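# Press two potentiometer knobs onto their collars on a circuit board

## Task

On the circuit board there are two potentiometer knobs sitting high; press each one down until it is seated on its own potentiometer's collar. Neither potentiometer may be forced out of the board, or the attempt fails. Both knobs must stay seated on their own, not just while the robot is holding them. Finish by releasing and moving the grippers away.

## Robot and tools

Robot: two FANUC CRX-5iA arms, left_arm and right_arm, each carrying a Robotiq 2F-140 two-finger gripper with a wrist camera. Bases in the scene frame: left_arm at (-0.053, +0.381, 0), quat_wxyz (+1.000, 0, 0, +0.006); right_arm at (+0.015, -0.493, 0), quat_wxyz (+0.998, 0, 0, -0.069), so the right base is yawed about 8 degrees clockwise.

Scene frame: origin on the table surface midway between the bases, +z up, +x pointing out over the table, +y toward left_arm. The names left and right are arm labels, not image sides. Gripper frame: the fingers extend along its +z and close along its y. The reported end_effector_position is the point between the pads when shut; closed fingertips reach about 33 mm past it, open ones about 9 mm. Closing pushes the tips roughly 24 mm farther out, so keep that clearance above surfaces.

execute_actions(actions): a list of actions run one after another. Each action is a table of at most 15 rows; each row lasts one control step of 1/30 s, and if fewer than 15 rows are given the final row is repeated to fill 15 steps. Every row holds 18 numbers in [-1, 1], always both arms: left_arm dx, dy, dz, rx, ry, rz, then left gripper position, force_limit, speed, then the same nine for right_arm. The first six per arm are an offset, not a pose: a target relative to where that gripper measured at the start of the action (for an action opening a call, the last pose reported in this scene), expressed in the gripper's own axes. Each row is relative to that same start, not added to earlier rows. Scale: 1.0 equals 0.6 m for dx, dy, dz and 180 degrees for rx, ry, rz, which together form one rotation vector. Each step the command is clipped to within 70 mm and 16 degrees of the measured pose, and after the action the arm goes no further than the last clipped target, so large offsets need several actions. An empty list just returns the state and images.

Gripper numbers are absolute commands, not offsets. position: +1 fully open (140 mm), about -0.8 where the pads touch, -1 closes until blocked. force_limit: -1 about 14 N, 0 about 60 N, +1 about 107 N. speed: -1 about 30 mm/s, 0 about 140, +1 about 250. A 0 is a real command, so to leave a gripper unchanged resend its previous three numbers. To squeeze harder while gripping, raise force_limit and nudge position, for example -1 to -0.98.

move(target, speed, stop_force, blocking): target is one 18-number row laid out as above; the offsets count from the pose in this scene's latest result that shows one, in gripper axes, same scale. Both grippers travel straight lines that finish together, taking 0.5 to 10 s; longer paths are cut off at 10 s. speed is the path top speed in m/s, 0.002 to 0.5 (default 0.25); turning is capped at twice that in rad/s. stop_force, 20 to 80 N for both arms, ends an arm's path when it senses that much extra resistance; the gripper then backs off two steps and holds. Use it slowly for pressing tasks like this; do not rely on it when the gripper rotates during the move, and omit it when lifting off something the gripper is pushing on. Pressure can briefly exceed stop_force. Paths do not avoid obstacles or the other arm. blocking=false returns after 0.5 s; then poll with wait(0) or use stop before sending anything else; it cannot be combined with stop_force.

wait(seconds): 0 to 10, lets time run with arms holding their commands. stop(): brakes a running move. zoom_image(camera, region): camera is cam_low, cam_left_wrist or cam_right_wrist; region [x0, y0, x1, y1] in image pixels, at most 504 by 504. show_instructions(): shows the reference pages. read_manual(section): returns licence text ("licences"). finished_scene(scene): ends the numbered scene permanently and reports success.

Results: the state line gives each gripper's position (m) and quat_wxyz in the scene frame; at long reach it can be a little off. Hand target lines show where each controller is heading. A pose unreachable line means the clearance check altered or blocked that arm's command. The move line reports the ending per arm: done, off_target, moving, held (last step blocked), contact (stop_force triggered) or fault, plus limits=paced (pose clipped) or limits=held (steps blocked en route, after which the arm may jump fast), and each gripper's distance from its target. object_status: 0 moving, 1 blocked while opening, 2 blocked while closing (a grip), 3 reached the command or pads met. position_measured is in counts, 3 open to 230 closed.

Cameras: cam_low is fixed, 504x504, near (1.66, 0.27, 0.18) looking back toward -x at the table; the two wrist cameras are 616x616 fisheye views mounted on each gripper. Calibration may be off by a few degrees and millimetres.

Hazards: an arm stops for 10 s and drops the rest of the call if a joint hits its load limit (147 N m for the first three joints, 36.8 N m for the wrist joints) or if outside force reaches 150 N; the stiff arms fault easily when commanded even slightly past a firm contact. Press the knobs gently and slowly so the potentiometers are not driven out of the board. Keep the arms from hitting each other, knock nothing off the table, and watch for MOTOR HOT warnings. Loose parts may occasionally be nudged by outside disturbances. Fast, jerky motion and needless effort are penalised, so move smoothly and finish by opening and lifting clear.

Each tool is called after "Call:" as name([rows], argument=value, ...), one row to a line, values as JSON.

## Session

Call:
execute_actions(actions=[])

Scene clock: 0.00 s.
left_arm: end_effector_position=(+0.1845, +0.3855, +0.1417) position_measured=3 object_status=3 end_effector_quat_wxyz=(-0.048, -0.630, +0.774, -0.046) | right_arm: end_effector_position=(+0.8458, -0.5515, +0.3775) position_measured=3 object_status=3 end_effector_quat_wxyz=(+0.500, +0.599, -0.335, +0.527)
Joint positions: left_arm=[ 0.745 -0.555 -0.67   0.085 -1.559 -0.968] | right_arm=[ 0.504  0.95   0.51   1.594 -1.654 -0.189]
Joint velocities: left_arm=[0.    0.    0.    0.    0.001 0.   ] | right_arm=[-0.001 -0.     0.001  0.    -0.001  0.001]
Hand target (left_arm): +0.184, +0.386, +0.142; -0.048, -0.630, +0.774, -0.046
Hand target (right_arm): +0.846, -0.551, +0.378; +0.500, +0.599, -0.335, +0.527
camera_calibration (this result's frames):
cam_left_wrist: T_world_to_cam=[[-0.920577, 0.390461, 0.00878738, 0.009544], [0.377966, 0.884999, 0.271879, -0.444373], [0.0983815, 0.253607, -0.962291, 0.19494], [0, 0, 0, 1]] pos_world=[0.157565, 0.340105, 0.308321]
cam_right_wrist: T_world_to_cam=[[-0.913354, -0.259052, 0.314127, 0.511758], [-0.383961, 0.291259, -0.876209, 0.827389], [0.135491, -0.920902, -0.365488, -0.302445], [0, 0, 0, 1]] pos_world=[0.82608, -0.386935, 0.453669]

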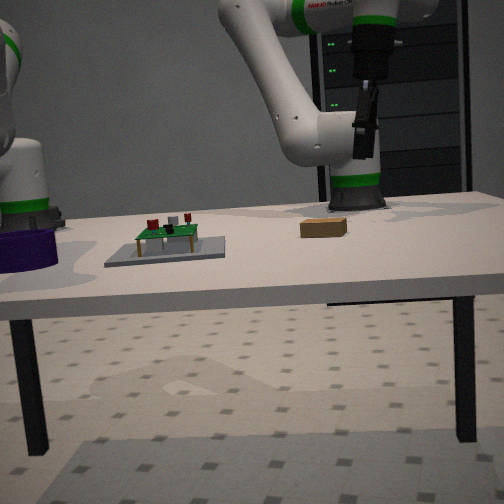

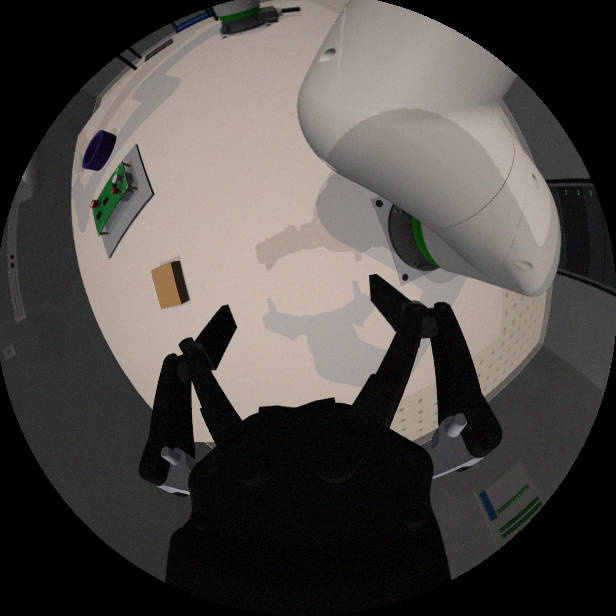

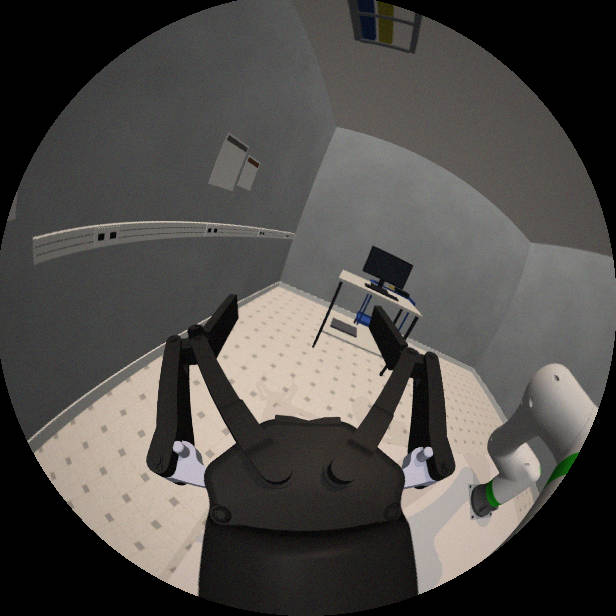

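Call:
move(target=[0.365,-0.613,-0.008,0.001,-0.0424,-0.065,-1,0,0,0,0,0,0,0,0,1,0,0], speed=0.3)

Call:
zoom_image(camera="cam_low", region=[140,195,200,240])

Scene clock: 8.50 s.
left_arm: end_effector_position=(+0.5015, +0.1002, +0.1801) position_measured=233 object_status=3 end_effector_quat_wxyz=(-0.002, +0.707, -0.707, +0.000) | right_arm: end_effector_position=(+0.8458, -0.5515, +0.3775) position_measured=3 object_status=3 end_effector_quat_wxyz=(+0.500, +0.599, -0.335, +0.527)
Joint positions: left_arm=[-0.272  0.447  0.406 -0.003 -1.527  0.259] | right_arm=[ 0.504  0.95   0.51   1.594 -1.654 -0.189]
Joint velocities: left_arm=[-0.002  0.009  0.014 -0.002 -0.012  0.003] | right_arm=[-0.001  0.001 -0.     0.    -0.001  0.   ]
Hand target (left_arm): +0.502, +0.100, +0.180; -0.002, +0.707, -0.707, +0.000
Hand target (right_arm): +0.846, -0.551, +0.378; +0.500, +0.599, -0.335, +0.527
Off the commanded pose (left_arm): 0.002 m, 0 deg.
Off the commanded pose (right_arm): 0.000 m, 0 deg.
move: done; limits=paced
camera_calibration (this result's frames):
cam_left_wrist: T_world_to_cam=[[-0.980528, 0.191659, 0.0427881, 0.456339], [0.19283, 0.89846, 0.394444, -0.252673], [0.0371554, 0.395015, -0.917923, 0.28162], [0, 0, 0, 1]] pos_world=[0.485712, 0.0283109, 0.338645]
cam_right_wrist: T_world_to_cam=[[-0.913354, -0.259052, 0.314128, 0.511757], [-0.383961, 0.291259, -0.876209, 0.827389], [0.135491, -0.920902, -0.365488, -0.302445], [0, 0, 0, 1]] pos_world=[0.82608, -0.386935, 0.453669]

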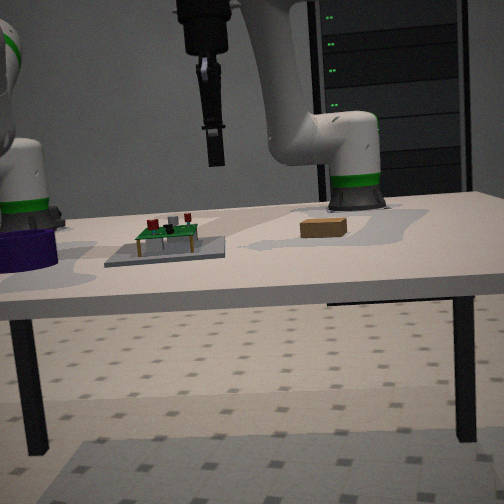

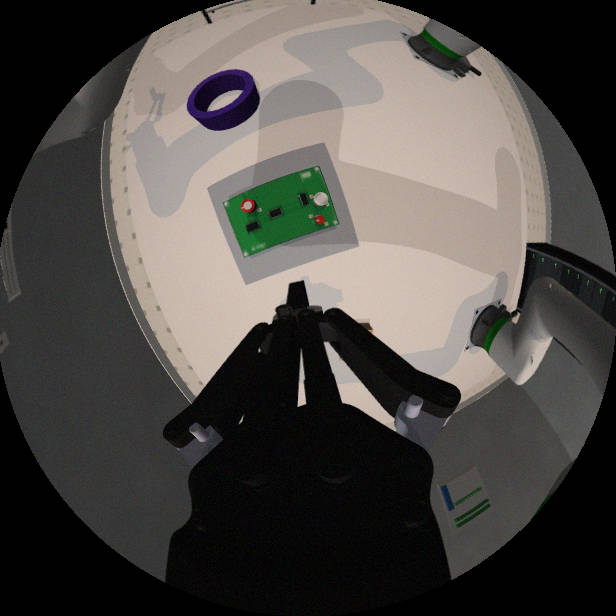

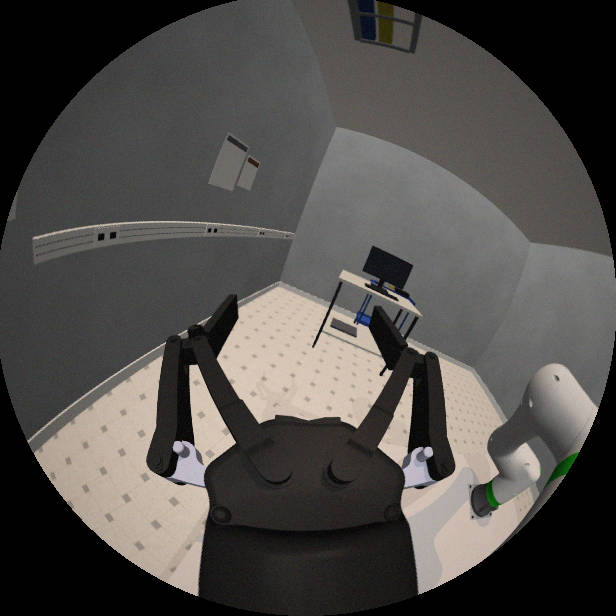

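Region (140, 195, 200, 240) of cam_low's 504x504 image, scaled by 8.400, with more detail than that image has; it fills the top 378 rows of this view, and the rest is white.

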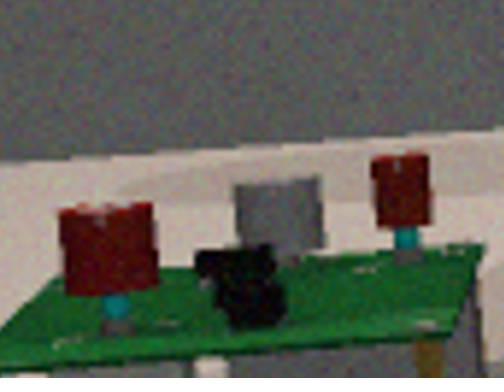

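Call:
move(target=[0.114,0.078,0.105,0,0,0,-1,0,0,0,0,0,0,0,0,1,0,0])

Call:
zoom_image(camera="cam_low", region=[140,195,200,240])

Call:
zoom_image(camera="cam_left_wrist", region=[200,220,340,320])

Scene clock: 20.07 s.
left_arm: end_effector_position=(+0.4549, +0.0318, +0.1171) position_measured=233 object_status=3 end_effector_quat_wxyz=(-0.002, +0.707, -0.707, +0.001) | right_arm: end_effector_position=(+0.8458, -0.5515, +0.3775) position_measured=3 object_status=3 end_effector_quat_wxyz=(+0.500, +0.599, -0.335, +0.527)
Joint positions: left_arm=[-0.404  0.452  0.266 -0.003 -1.382  0.391] | right_arm=[ 0.504  0.95   0.51   1.594 -1.654 -0.189]
Joint velocities: left_arm=[-0.002  0.001 -0.001 -0.001  0.003  0.002] | right_arm=[-0.     0.001 -0.001 -0.     0.    -0.   ]
Hand target (left_arm): +0.455, +0.032, +0.117; -0.002, +0.707, -0.707, +0.001
Hand target (right_arm): +0.846, -0.551, +0.378; +0.500, +0.599, -0.335, +0.527
Off the commanded pose (left_arm): 0.000 m, 0 deg.
Off the commanded pose (right_arm): 0.000 m, 0 deg.
move: done
camera_calibration (this result's frames):
cam_left_wrist: T_world_to_cam=[[-0.980473, 0.192021, 0.042439, 0.426444], [0.193019, 0.898357, 0.394587, -0.157528], [0.0376437, 0.395073, -0.917878, 0.252251], [0, 0, 0, 1]] pos_world=[0.439027, -0.0400274, 0.275596]
cam_right_wrist: T_world_to_cam=[[-0.913354, -0.259052, 0.314128, 0.511758], [-0.383961, 0.291259, -0.876209, 0.827389], [0.135491, -0.920902, -0.365488, -0.302445], [0, 0, 0, 1]] pos_world=[0.82608, -0.386935, 0.453669]

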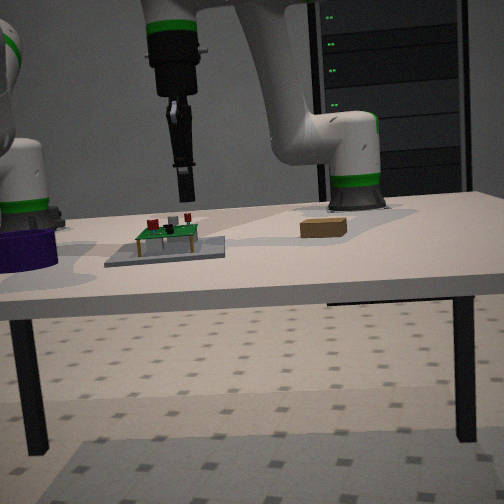

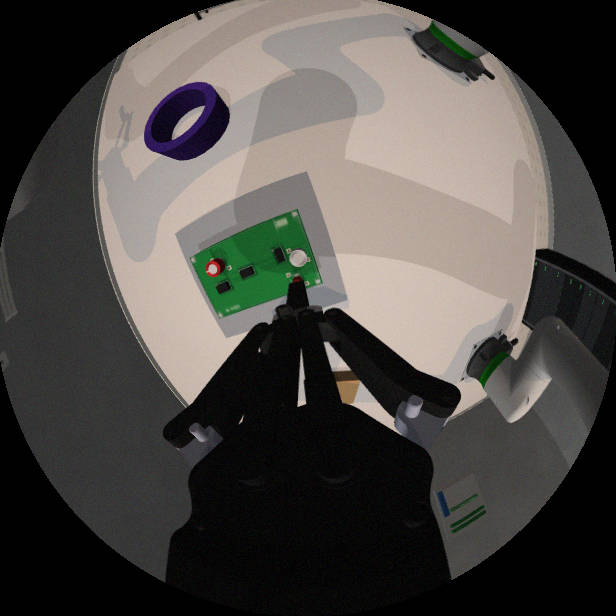

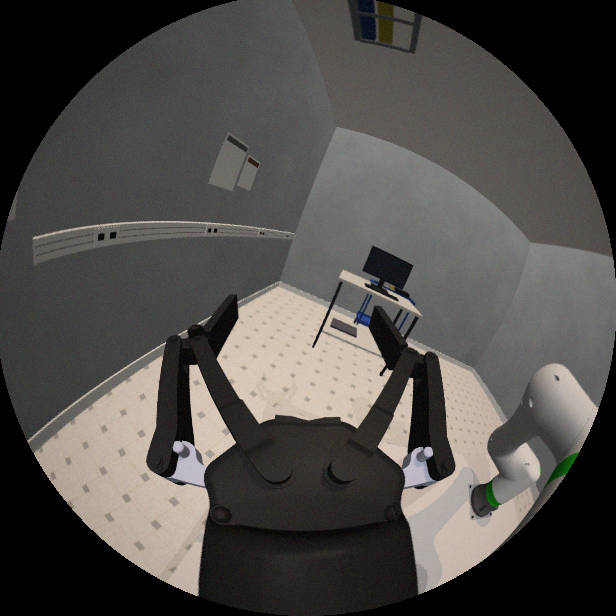

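Region (140, 195, 200, 240) of cam_low's 504x504 image, scaled by 8.400, with more detail than that image has; it fills the top 378 rows of this view, and the rest is white.

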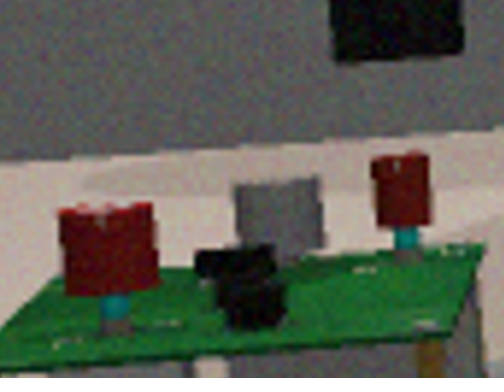

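Region (200, 220, 340, 320) of cam_left_wrist's 616x616 image, scaled by 3.600, with more detail than that image has; it fills the top 360 rows of this view, and the rest is white.

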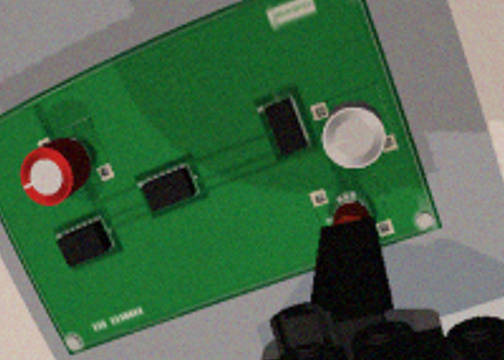

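Gap about 22.5 mm, shaft about 5 mm.

Call:
execute_actions([
  [[0,0,0.033,0,0,0,-1,0,0,0,0,0,0,0,0,1,0,0]],
])

Call:
move(target=[0,0,0.013,0,0,0,-1,0,0,0,0,0,0,0,0,1,0,0], speed=0.01)

Call:
zoom_image(camera="cam_low", region=[140,195,200,240])

Scene clock: 26.40 s.
left_arm: end_effector_position=(+0.4548, +0.0318, +0.0974) position_measured=233 object_status=3 end_effector_quat_wxyz=(-0.002, +0.707, -0.707, +0.001) | right_arm: end_effector_position=(+0.8458, -0.5515, +0.3775) position_measured=3 object_status=3 end_effector_quat_wxyz=(+0.500, +0.599, -0.335, +0.527)
Joint positions: left_arm=[-0.404  0.463  0.234 -0.003 -1.339  0.391] | right_arm=[ 0.504  0.95   0.51   1.594 -1.654 -0.189]
Joint velocities: left_arm=[ 0.     0.001 -0.001  0.     0.003 -0.001] | right_arm=[-0.    -0.001 -0.    -0.     0.    -0.   ]
Hand target (left_arm): +0.455, +0.032, +0.097; -0.002, +0.707, -0.707, +0.001
Hand target (right_arm): +0.846, -0.551, +0.378; +0.500, +0.599, -0.335, +0.527
Off the commanded pose (left_arm): 0.000 m, 0 deg.
Off the commanded pose (right_arm): 0.000 m, 0 deg.
camera_calibration (this result's frames):
cam_left_wrist: T_world_to_cam=[[-0.980446, 0.192159, 0.0424408, 0.427211], [0.193145, 0.89833, 0.394585, -0.149723], [0.0376972, 0.395067, -0.917879, 0.234154], [0, 0, 0, 1]] pos_world=[0.438948, -0.0400986, 0.255872]
cam_right_wrist: T_world_to_cam=[[-0.913354, -0.259052, 0.314128, 0.511758], [-0.383961, 0.291259, -0.876209, 0.827389], [0.135491, -0.920902, -0.365488, -0.302445], [0, 0, 0, 1]] pos_world=[0.82608, -0.386935, 0.453668]

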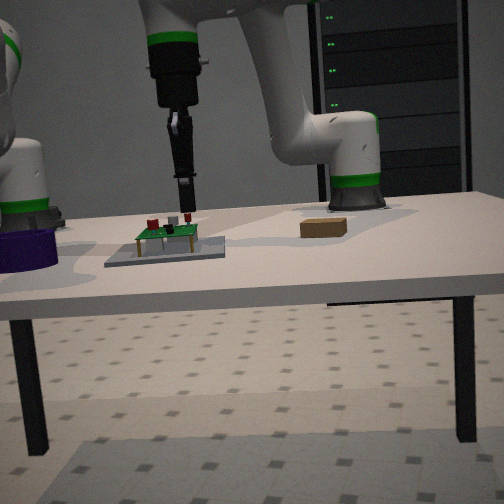

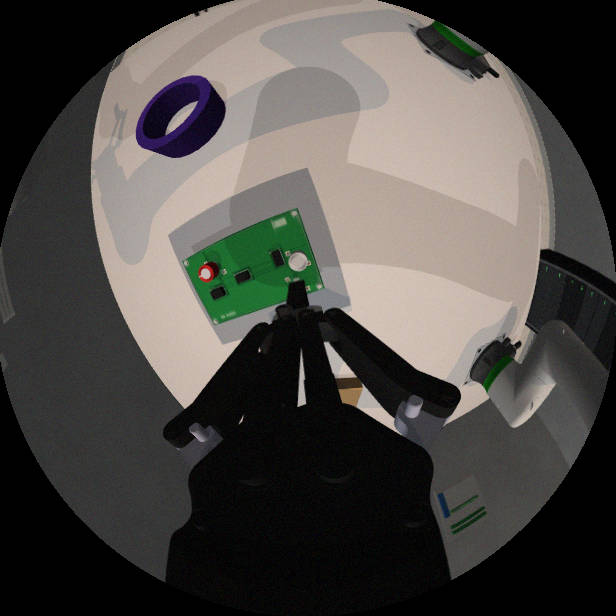

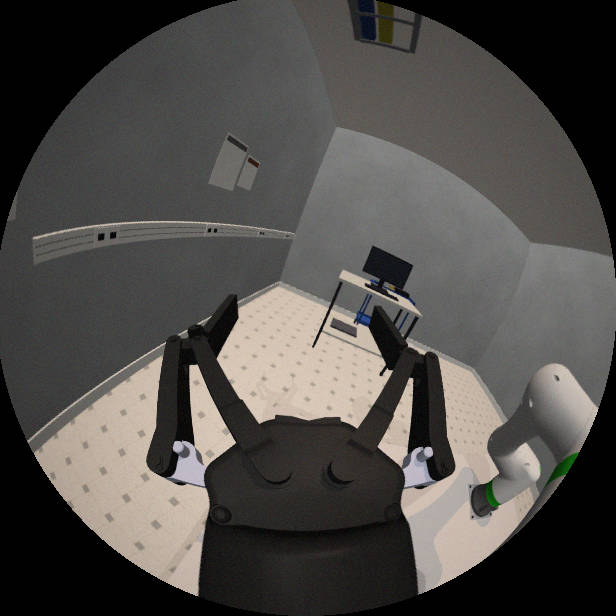

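Scene clock: 27.40 s.
left_arm: end_effector_position=(+0.4548, +0.0318, +0.0897) position_measured=233 object_status=3 end_effector_quat_wxyz=(-0.002, +0.707, -0.707, +0.001) | right_arm: end_effector_position=(+0.8458, -0.5515, +0.3775) position_measured=3 object_status=3 end_effector_quat_wxyz=(+0.500, +0.599, -0.335, +0.527)
Joint positions: left_arm=[-0.404  0.467  0.222 -0.003 -1.323  0.391] | right_arm=[ 0.504  0.95   0.51   1.594 -1.654 -0.189]
Joint velocities: left_arm=[ 0.001  0.001 -0.001 -0.     0.001  0.   ] | right_arm=[ 0.001 -0.001  0.001 -0.     0.     0.   ]
Hand target (left_arm): +0.455, +0.032, +0.090; -0.002, +0.707, -0.707, +0.001
Hand target (right_arm): +0.846, -0.551, +0.378; +0.500, +0.599, -0.335, +0.527
Off the commanded pose (left_arm): 0.000 m, 0 deg.
Off the commanded pose (right_arm): 0.000 m, 0 deg.
move: done
camera_calibration (this result's frames):
cam_left_wrist: T_world_to_cam=[[-0.980438, 0.192197, 0.0424504, 0.42753], [0.193185, 0.898331, 0.394563, -0.146696], [0.0376995, 0.395046, -0.917888, 0.227076], [0, 0, 0, 1]] pos_world=[0.438945, -0.0400937, 0.248163]
cam_right_wrist: T_world_to_cam=[[-0.913354, -0.259052, 0.314128, 0.511757], [-0.383961, 0.291259, -0.876209, 0.827389], [0.135491, -0.920902, -0.365488, -0.302445], [0, 0, 0, 1]] pos_world=[0.82608, -0.386935, 0.453668]

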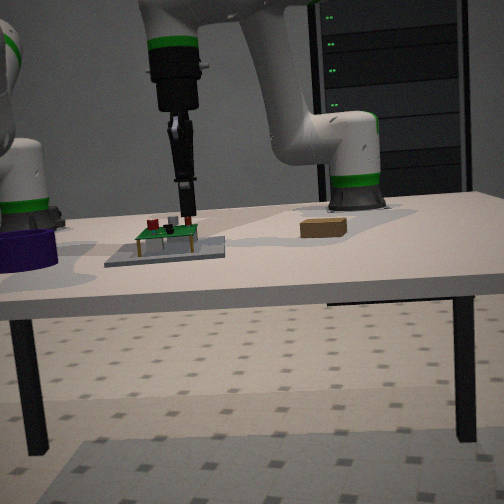

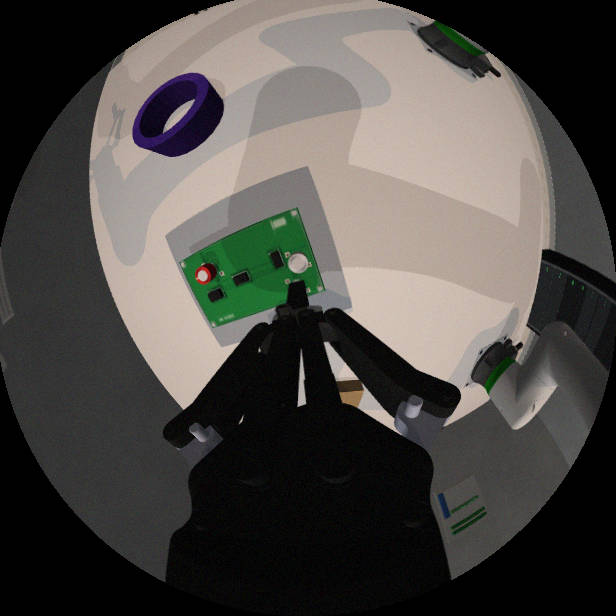

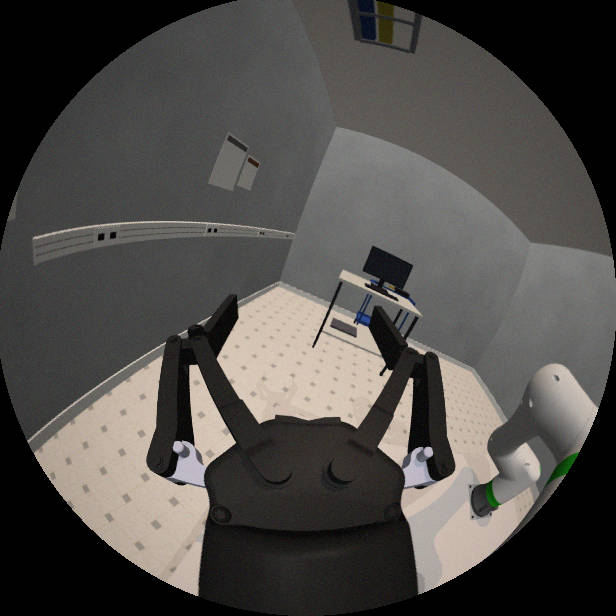

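Region (140, 195, 200, 240) of cam_low's 504x504 image, scaled by 8.400, with more detail than that image has; it fills the top 378 rows of this view, and the rest is white.

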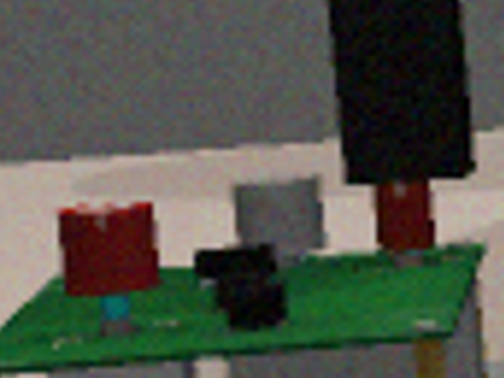

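Call:
execute_actions([
  [[0,0,0.001,0,0,0,-1,0,0,0,0,0,0,0,0,1,0,0]],
  [[0,0,-0.007,0,0,0,-1,0,0,0,0,0,0,0,0,1,0,0]],
])

Call:
zoom_image(camera="cam_low", region=[140,195,200,240])

Scene clock: 35.70 s.
left_arm: end_effector_position=(+0.4548, +0.0318, +0.0933) position_measured=233 object_status=3 end_effector_quat_wxyz=(-0.002, +0.707, -0.707, +0.001) | right_arm: end_effector_position=(+0.8458, -0.5515, +0.3775) position_measured=3 object_status=3 end_effector_quat_wxyz=(+0.500, +0.599, -0.335, +0.527)
Joint positions: left_arm=[-0.404  0.465  0.227 -0.004 -1.331  0.391] | right_arm=[ 0.504  0.95   0.51   1.594 -1.654 -0.189]
Joint velocities: left_arm=[-0.     0.     0.    -0.    -0.001 -0.001] | right_arm=[ 0.     0.    -0.001 -0.     0.    -0.   ]
Hand target (left_arm): +0.455, +0.032, +0.093; -0.002, +0.707, -0.707, +0.001
Hand target (right_arm): +0.846, -0.551, +0.378; +0.500, +0.599, -0.335, +0.527
Off the commanded pose (left_arm): 0.000 m, 0 deg.
Off the commanded pose (right_arm): 0.000 m, 0 deg.
camera_calibration (this result's frames):
cam_left_wrist: T_world_to_cam=[[-0.980441, 0.19218, 0.0424434, 0.427383], [0.193165, 0.898316, 0.394608, -0.148119], [0.037708, 0.395088, -0.917869, 0.230348], [0, 0, 0, 1]] pos_world=[0.43895, -0.040085, 0.251739]
cam_right_wrist: T_world_to_cam=[[-0.913354, -0.259051, 0.314127, 0.511758], [-0.383961, 0.291259, -0.876209, 0.827389], [0.135491, -0.920902, -0.365488, -0.302445], [0, 0, 0, 1]] pos_world=[0.82608, -0.386935, 0.453669]

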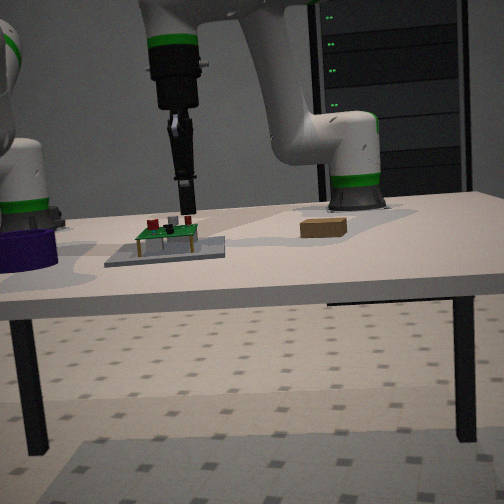

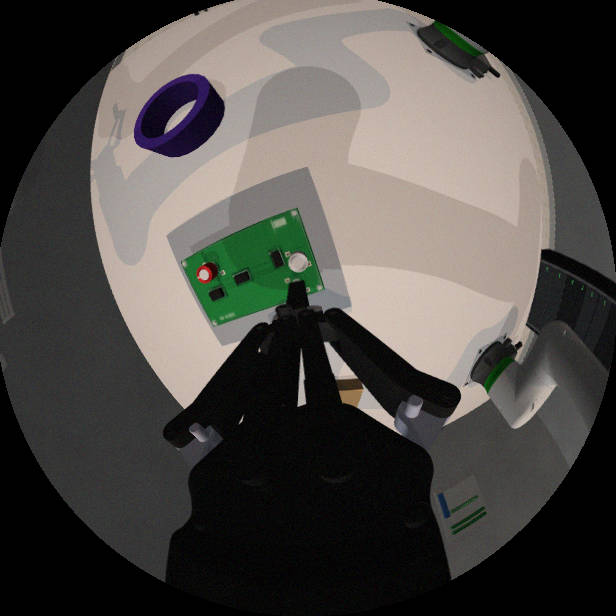

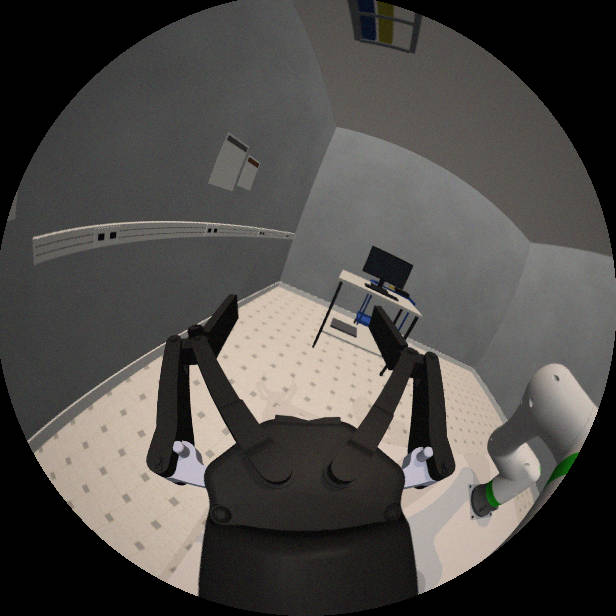

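Region (140, 195, 200, 240) of cam_low's 504x504 image, scaled by 8.400, with more detail than that image has; it fills the top 378 rows of this view, and the rest is white.

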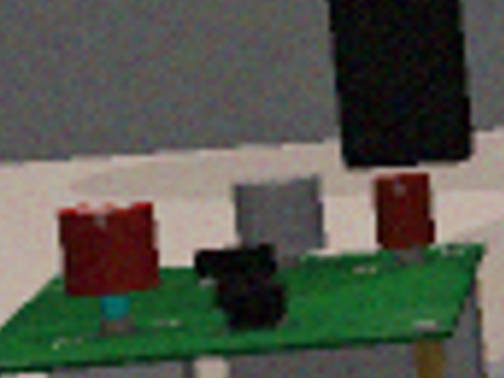

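Call:
move(target=[0,0,0.0077,0,0,0,-1,0,0,0,0,0,0,0,0,1,0,0], speed=0.006)

Call:
execute_actions([
  [[0,0,-0.032,0,0,0,-1,0,0,0,0,0,0,0,0,1,0,0]],
  [[0.04,-0.08,0,0,0,0,-1,0,0,0,0,0,0,0,0,1,0,0]],
  [[0.04,-0.08,0,0,0,0,-1,0,0,0,0,0,0,0,0,1,0,0]],
])

Call:
zoom_image(camera="cam_low", region=[140,195,200,240])

Scene clock: 45.33 s.
left_arm: end_effector_position=(+0.4548, +0.0318, +0.0887) position_measured=233 object_status=3 end_effector_quat_wxyz=(-0.002, +0.707, -0.707, +0.001) | right_arm: end_effector_position=(+0.8458, -0.5515, +0.3775) position_measured=3 object_status=3 end_effector_quat_wxyz=(+0.500, +0.599, -0.335, +0.527)
Joint positions: left_arm=[-0.404  0.468  0.22  -0.003 -1.321  0.391] | right_arm=[ 0.504  0.95   0.51   1.594 -1.654 -0.189]
Joint velocities: left_arm=[-0.     0.    -0.001 -0.001  0.002 -0.   ] | right_arm=[-0.001 -0.001  0.     0.     0.    -0.   ]
Hand target (left_arm): +0.455, +0.032, +0.089; -0.002, +0.707, -0.707, +0.001
Hand target (right_arm): +0.846, -0.551, +0.378; +0.500, +0.599, -0.335, +0.527
Off the commanded pose (left_arm): 0.000 m, 0 deg.
Off the commanded pose (right_arm): 0.000 m, 0 deg.
move: done
camera_calibration (this result's frames):
cam_left_wrist: T_world_to_cam=[[-0.980436, 0.192206, 0.042445, 0.427572], [0.193191, 0.898328, 0.394568, -0.146314], [0.0377089, 0.395049, -0.917886, 0.226171], [0, 0, 0, 1]] pos_world=[0.438945, -0.0400925, 0.247182]
cam_right_wrist: T_world_to_cam=[[-0.913354, -0.259052, 0.314128, 0.511757], [-0.383961, 0.291259, -0.876209, 0.827389], [0.135491, -0.920902, -0.365488, -0.302445], [0, 0, 0, 1]] pos_world=[0.82608, -0.386935, 0.453669]

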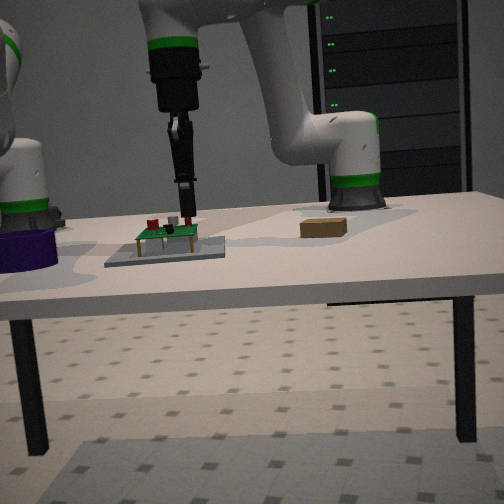

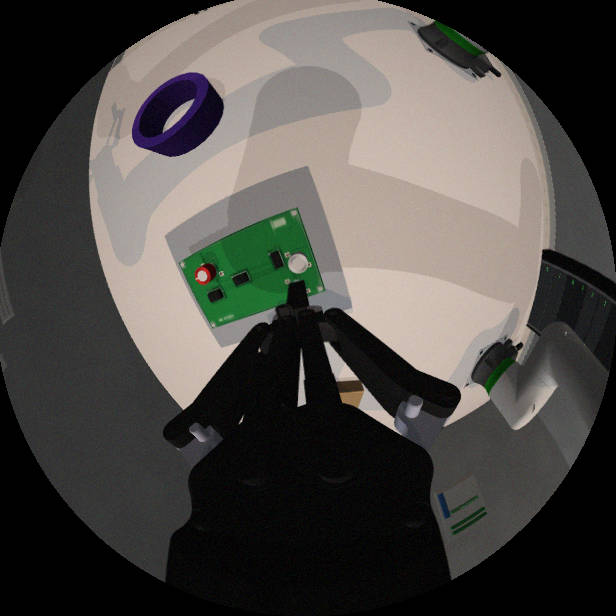

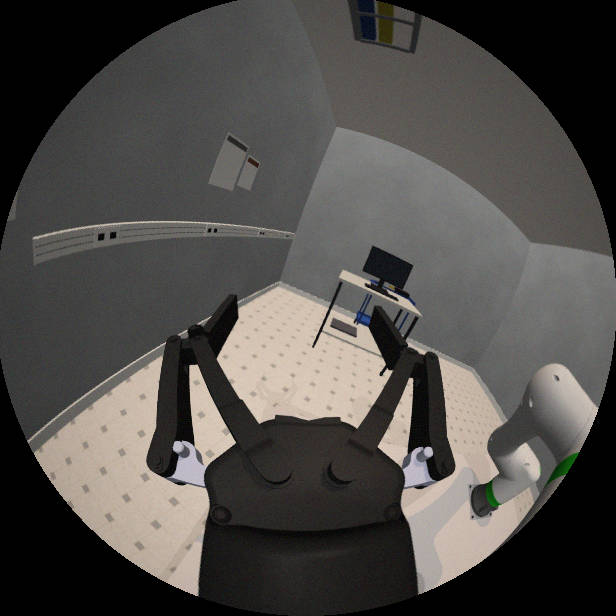

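Scene clock: 46.83 s.
left_arm: end_effector_position=(+0.5500, -0.0157, +0.1081) position_measured=233 object_status=3 end_effector_quat_wxyz=(-0.002, +0.707, -0.707, +0.003) | right_arm: end_effector_position=(+0.8458, -0.5515, +0.3775) position_measured=3 object_status=3 end_effector_quat_wxyz=(+0.500, +0.599, -0.335, +0.527)
Joint positions: left_arm=[-0.414  0.745  0.696 -0.002 -1.514  0.401] | right_arm=[ 0.504  0.95   0.51   1.594 -1.654 -0.189]
Joint velocities: left_arm=[-0.006  0.077  0.133 -0.011 -0.091  0.008] | right_arm=[-0.001 -0.001  0.001 -0.    -0.     0.   ]
Hand target (left_arm): +0.551, -0.016, +0.108; -0.002, +0.707, -0.707, +0.001
Hand target (right_arm): +0.846, -0.551, +0.378; +0.500, +0.599, -0.335, +0.527
Off the commanded pose (left_arm): 0.001 m, 0 deg.
Off the commanded pose (right_arm): 0.000 m, 0 deg.
camera_calibration (this result's frames):
cam_left_wrist: T_world_to_cam=[[-0.980679, 0.191798, 0.0384882, 0.529771], [0.191353, 0.899645, 0.392457, -0.128434], [0.0406469, 0.392239, -0.918965, 0.257587], [0, 0, 0, 1]] pos_world=[0.533641, -0.0870995, 0.266729]
cam_right_wrist: T_world_to_cam=[[-0.913354, -0.259052, 0.314128, 0.511757], [-0.383961, 0.291259, -0.876209, 0.827389], [0.135491, -0.920902, -0.365488, -0.302445], [0, 0, 0, 1]] pos_world=[0.82608, -0.386935, 0.453669]

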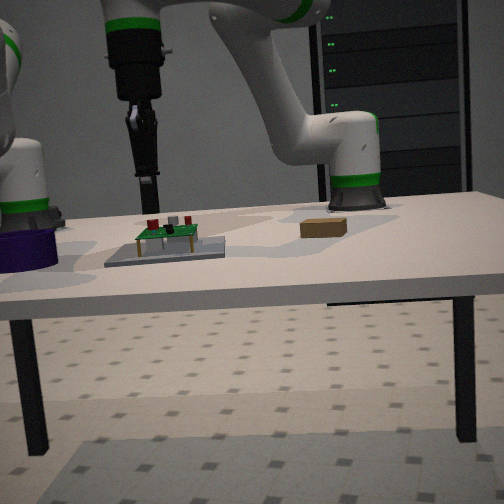

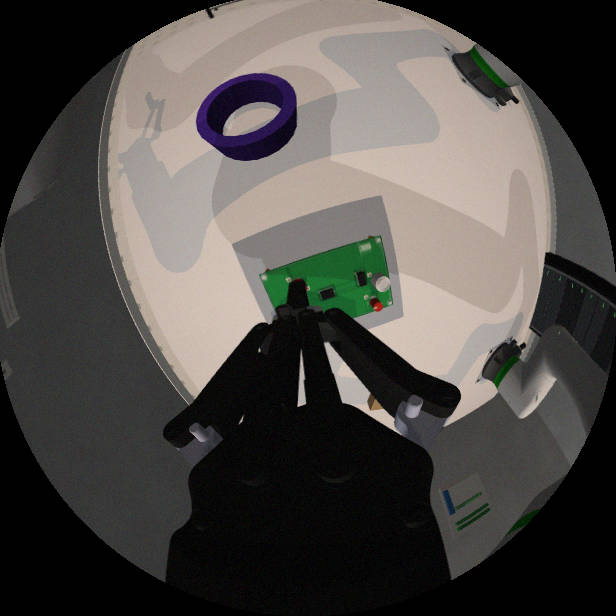

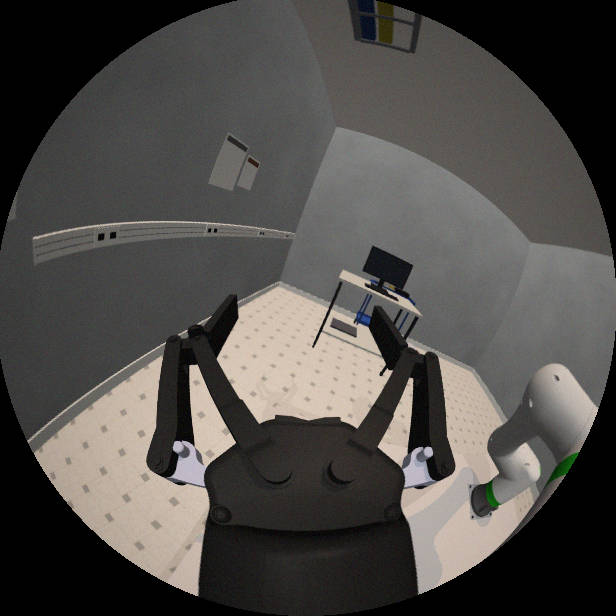

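Region (140, 195, 200, 240) of cam_low's 504x504 image, scaled by 8.400, with more detail than that image has; it fills the top 378 rows of this view, and the rest is white.

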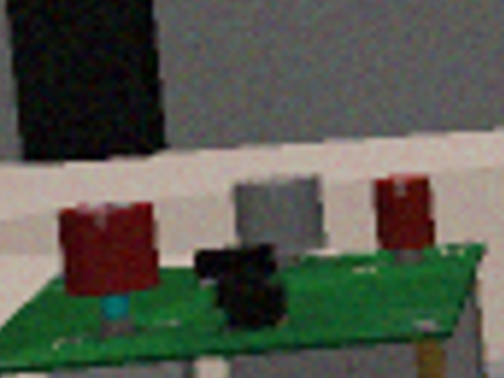

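Good. Gap about 11 mm, shaft about 5.5 mm.

Call:
move(target=[0,0,0.026,0,0,0,-1,0,0,0,0,0,0,0,0,1,0,0], speed=0.012)

Call:
zoom_image(camera="cam_low", region=[140,195,200,240])

Scene clock: 53.03 s.
left_arm: end_effector_position=(+0.5501, -0.0158, +0.0926) position_measured=233 object_status=3 end_effector_quat_wxyz=(-0.002, +0.707, -0.707, +0.003) | right_arm: end_effector_position=(+0.8458, -0.5515, +0.3775) position_measured=3 object_status=3 end_effector_quat_wxyz=(+0.500, +0.599, -0.335, +0.527)
Joint positions: left_arm=[-0.414  0.749  0.665 -0.002 -1.48   0.401] | right_arm=[ 0.504  0.95   0.51   1.594 -1.654 -0.189]
Joint velocities: left_arm=[-0.001 -0.    -0.003  0.     0.004 -0.   ] | right_arm=[-0.001 -0.     0.001  0.     0.     0.   ]
Hand target (left_arm): +0.550, -0.016, +0.092; -0.002, +0.707, -0.707, +0.003
Hand target (right_arm): +0.846, -0.551, +0.378; +0.500, +0.599, -0.335, +0.527
Off the commanded pose (left_arm): 0.000 m, 0 deg.
Off the commanded pose (right_arm): 0.000 m, 0 deg.
move: done
camera_calibration (this result's frames):
cam_left_wrist: T_world_to_cam=[[-0.980663, 0.191884, 0.0384791, 0.530426], [0.191428, 0.899638, 0.392438, -0.12237], [0.0406852, 0.392215, -0.918973, 0.243362], [0, 0, 0, 1]] pos_world=[0.533693, -0.0871424, 0.251256]
cam_right_wrist: T_world_to_cam=[[-0.913354, -0.259052, 0.314127, 0.511758], [-0.383961, 0.291259, -0.876209, 0.827389], [0.135491, -0.920902, -0.365489, -0.302445], [0, 0, 0, 1]] pos_world=[0.82608, -0.386935, 0.453668]

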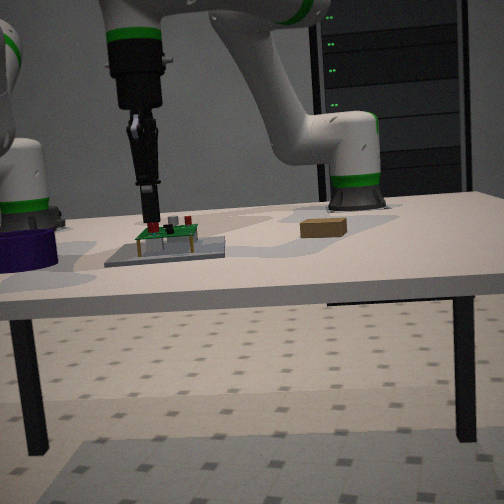

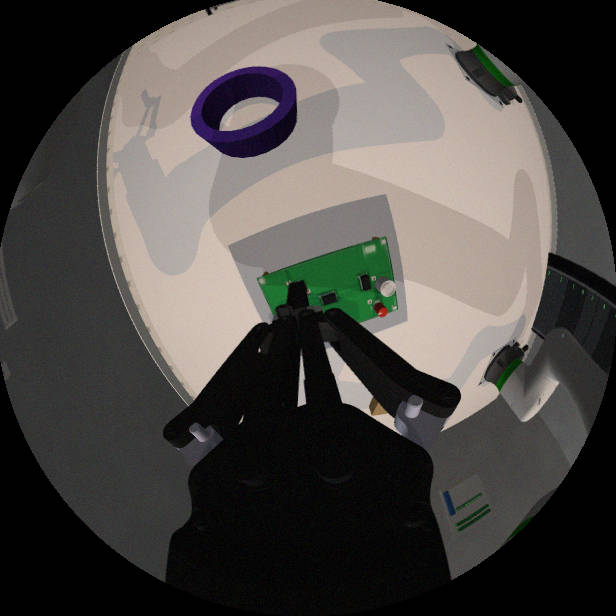

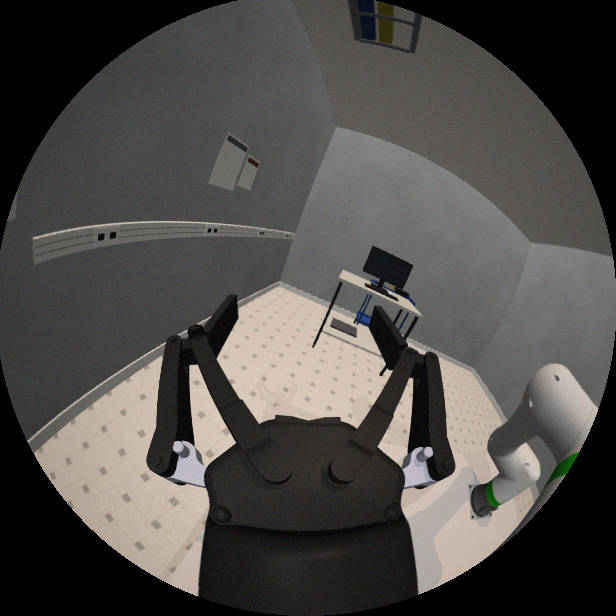

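Region (140, 195, 200, 240) of cam_low's 504x504 image, scaled by 8.400, with more detail than that image has; it fills the top 378 rows of this view, and the rest is white.

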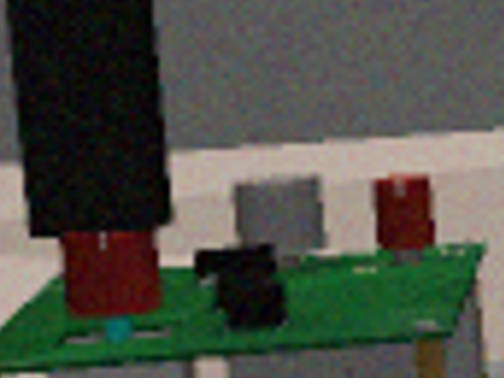

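Call:
move(target=[0,0,0.007,0,0,0,-1,0,0,0,0,0,0,0,0,1,0,0], speed=0.008)

Call:
execute_actions([
  [[0,0,-0.013,0,0,0,-1,0,0,0,0,0,0,0,0,1,0,0]],
])

Call:
zoom_image(camera="cam_low", region=[140,195,200,240])

Scene clock: 59.47 s.
left_arm: end_effector_position=(+0.5501, -0.0158, +0.0885) position_measured=233 object_status=3 end_effector_quat_wxyz=(-0.002, +0.707, -0.707, +0.003) | right_arm: end_effector_position=(+0.8458, -0.5515, +0.3775) position_measured=3 object_status=3 end_effector_quat_wxyz=(+0.500, +0.599, -0.335, +0.527)
Joint positions: left_arm=[-0.414  0.75   0.658 -0.002 -1.471  0.401] | right_arm=[ 0.504  0.95   0.51   1.594 -1.654 -0.189]
Joint velocities: left_arm=[-0.     0.    -0.002  0.     0.     0.   ] | right_arm=[ 0.    -0.     0.    -0.    -0.     0.001]
Hand target (left_arm): +0.550, -0.016, +0.088; -0.002, +0.707, -0.707, +0.003
Hand target (right_arm): +0.846, -0.551, +0.378; +0.500, +0.599, -0.335, +0.527
Off the commanded pose (left_arm): 0.000 m, 0 deg.
Off the commanded pose (right_arm): 0.000 m, 0 deg.
move: done
camera_calibration (this result's frames):
cam_left_wrist: T_world_to_cam=[[-0.980659, 0.191904, 0.0384884, 0.530598], [0.19145, 0.899633, 0.392438, -0.120757], [0.040685, 0.392217, -0.918973, 0.239563], [0, 0, 0, 1]] pos_world=[0.533708, -0.0871473, 0.24712]
cam_right_wrist: T_world_to_cam=[[-0.913354, -0.259052, 0.314128, 0.511758], [-0.383961, 0.291259, -0.876209, 0.827389], [0.135491, -0.920902, -0.365488, -0.302445], [0, 0, 0, 1]] pos_world=[0.82608, -0.386935, 0.453669]

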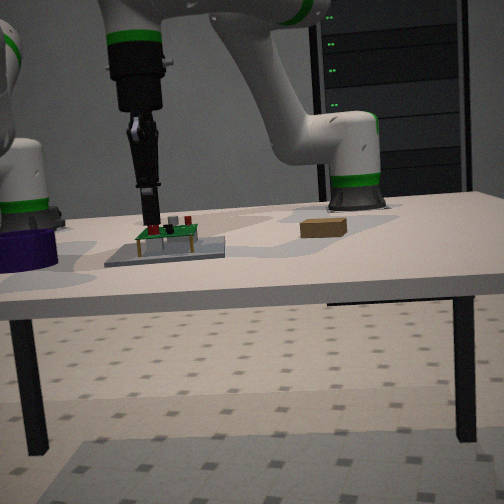

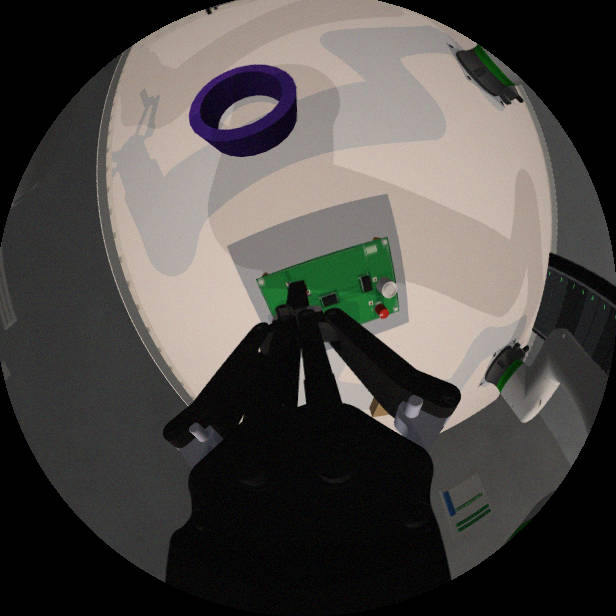

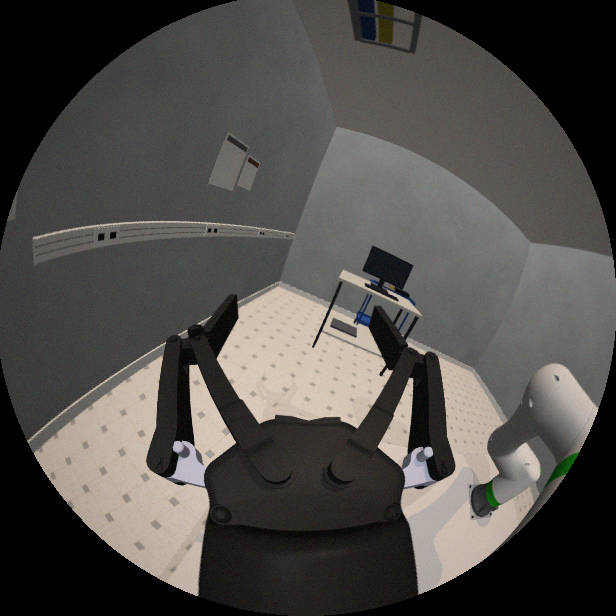

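Scene clock: 59.97 s.
left_arm: end_effector_position=(+0.5501, -0.0157, +0.0962) position_measured=233 object_status=3 end_effector_quat_wxyz=(-0.002, +0.707, -0.707, +0.003) | right_arm: end_effector_position=(+0.8458, -0.5515, +0.3775) position_measured=3 object_status=3 end_effector_quat_wxyz=(+0.500, +0.599, -0.335, +0.527)
Joint positions: left_arm=[-0.414  0.748  0.672 -0.002 -1.488  0.401] | right_arm=[ 0.504  0.95   0.51   1.594 -1.654 -0.189]
Joint velocities: left_arm=[-0.001 -0.     0.001 -0.     0.002 -0.   ] | right_arm=[ 0.002 -0.001  0.001  0.    -0.     0.   ]
Hand target (left_arm): +0.550, -0.016, +0.096; -0.002, +0.707, -0.707, +0.003
Hand target (right_arm): +0.846, -0.551, +0.378; +0.500, +0.599, -0.335, +0.527
Off the commanded pose (left_arm): 0.000 m, 0 deg.
Off the commanded pose (right_arm): 0.000 m, 0 deg.
camera_calibration (this result's frames):
cam_left_wrist: T_world_to_cam=[[-0.980665, 0.191873, 0.0384885, 0.53027], [0.191421, 0.899634, 0.39245, -0.123802], [0.0406749, 0.392229, -0.918968, 0.246704], [0, 0, 0, 1]] pos_world=[0.533681, -0.0871324, 0.254889]
cam_right_wrist: T_world_to_cam=[[-0.913354, -0.259052, 0.314128, 0.511758], [-0.383961, 0.291259, -0.876209, 0.827389], [0.135491, -0.920902, -0.365488, -0.302445], [0, 0, 0, 1]] pos_world=[0.82608, -0.386935, 0.453668]

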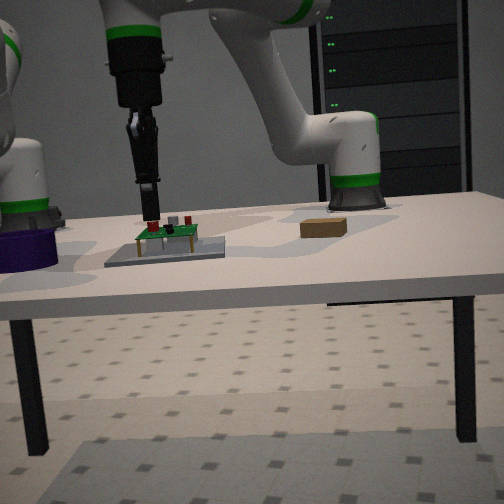

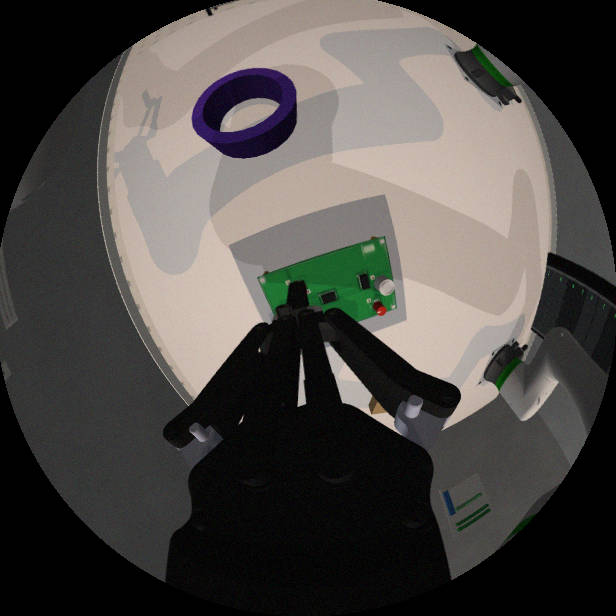

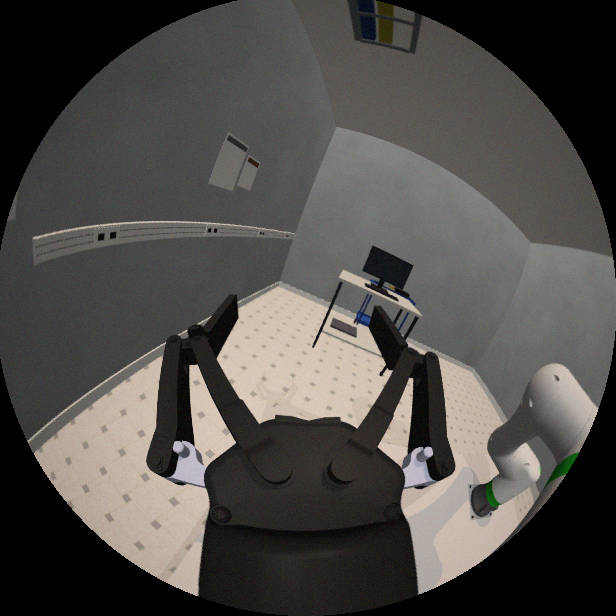

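Region (140, 195, 200, 240) of cam_low's 504x504 image, scaled by 8.400, with more detail than that image has; it fills the top 378 rows of this view, and the rest is white.

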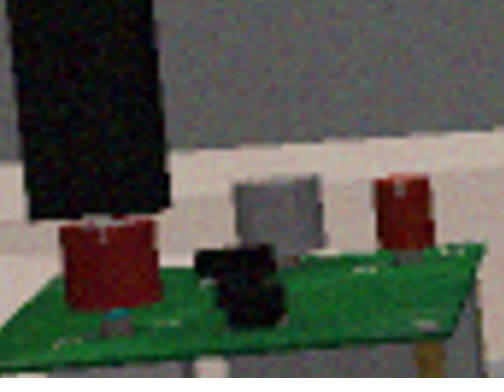

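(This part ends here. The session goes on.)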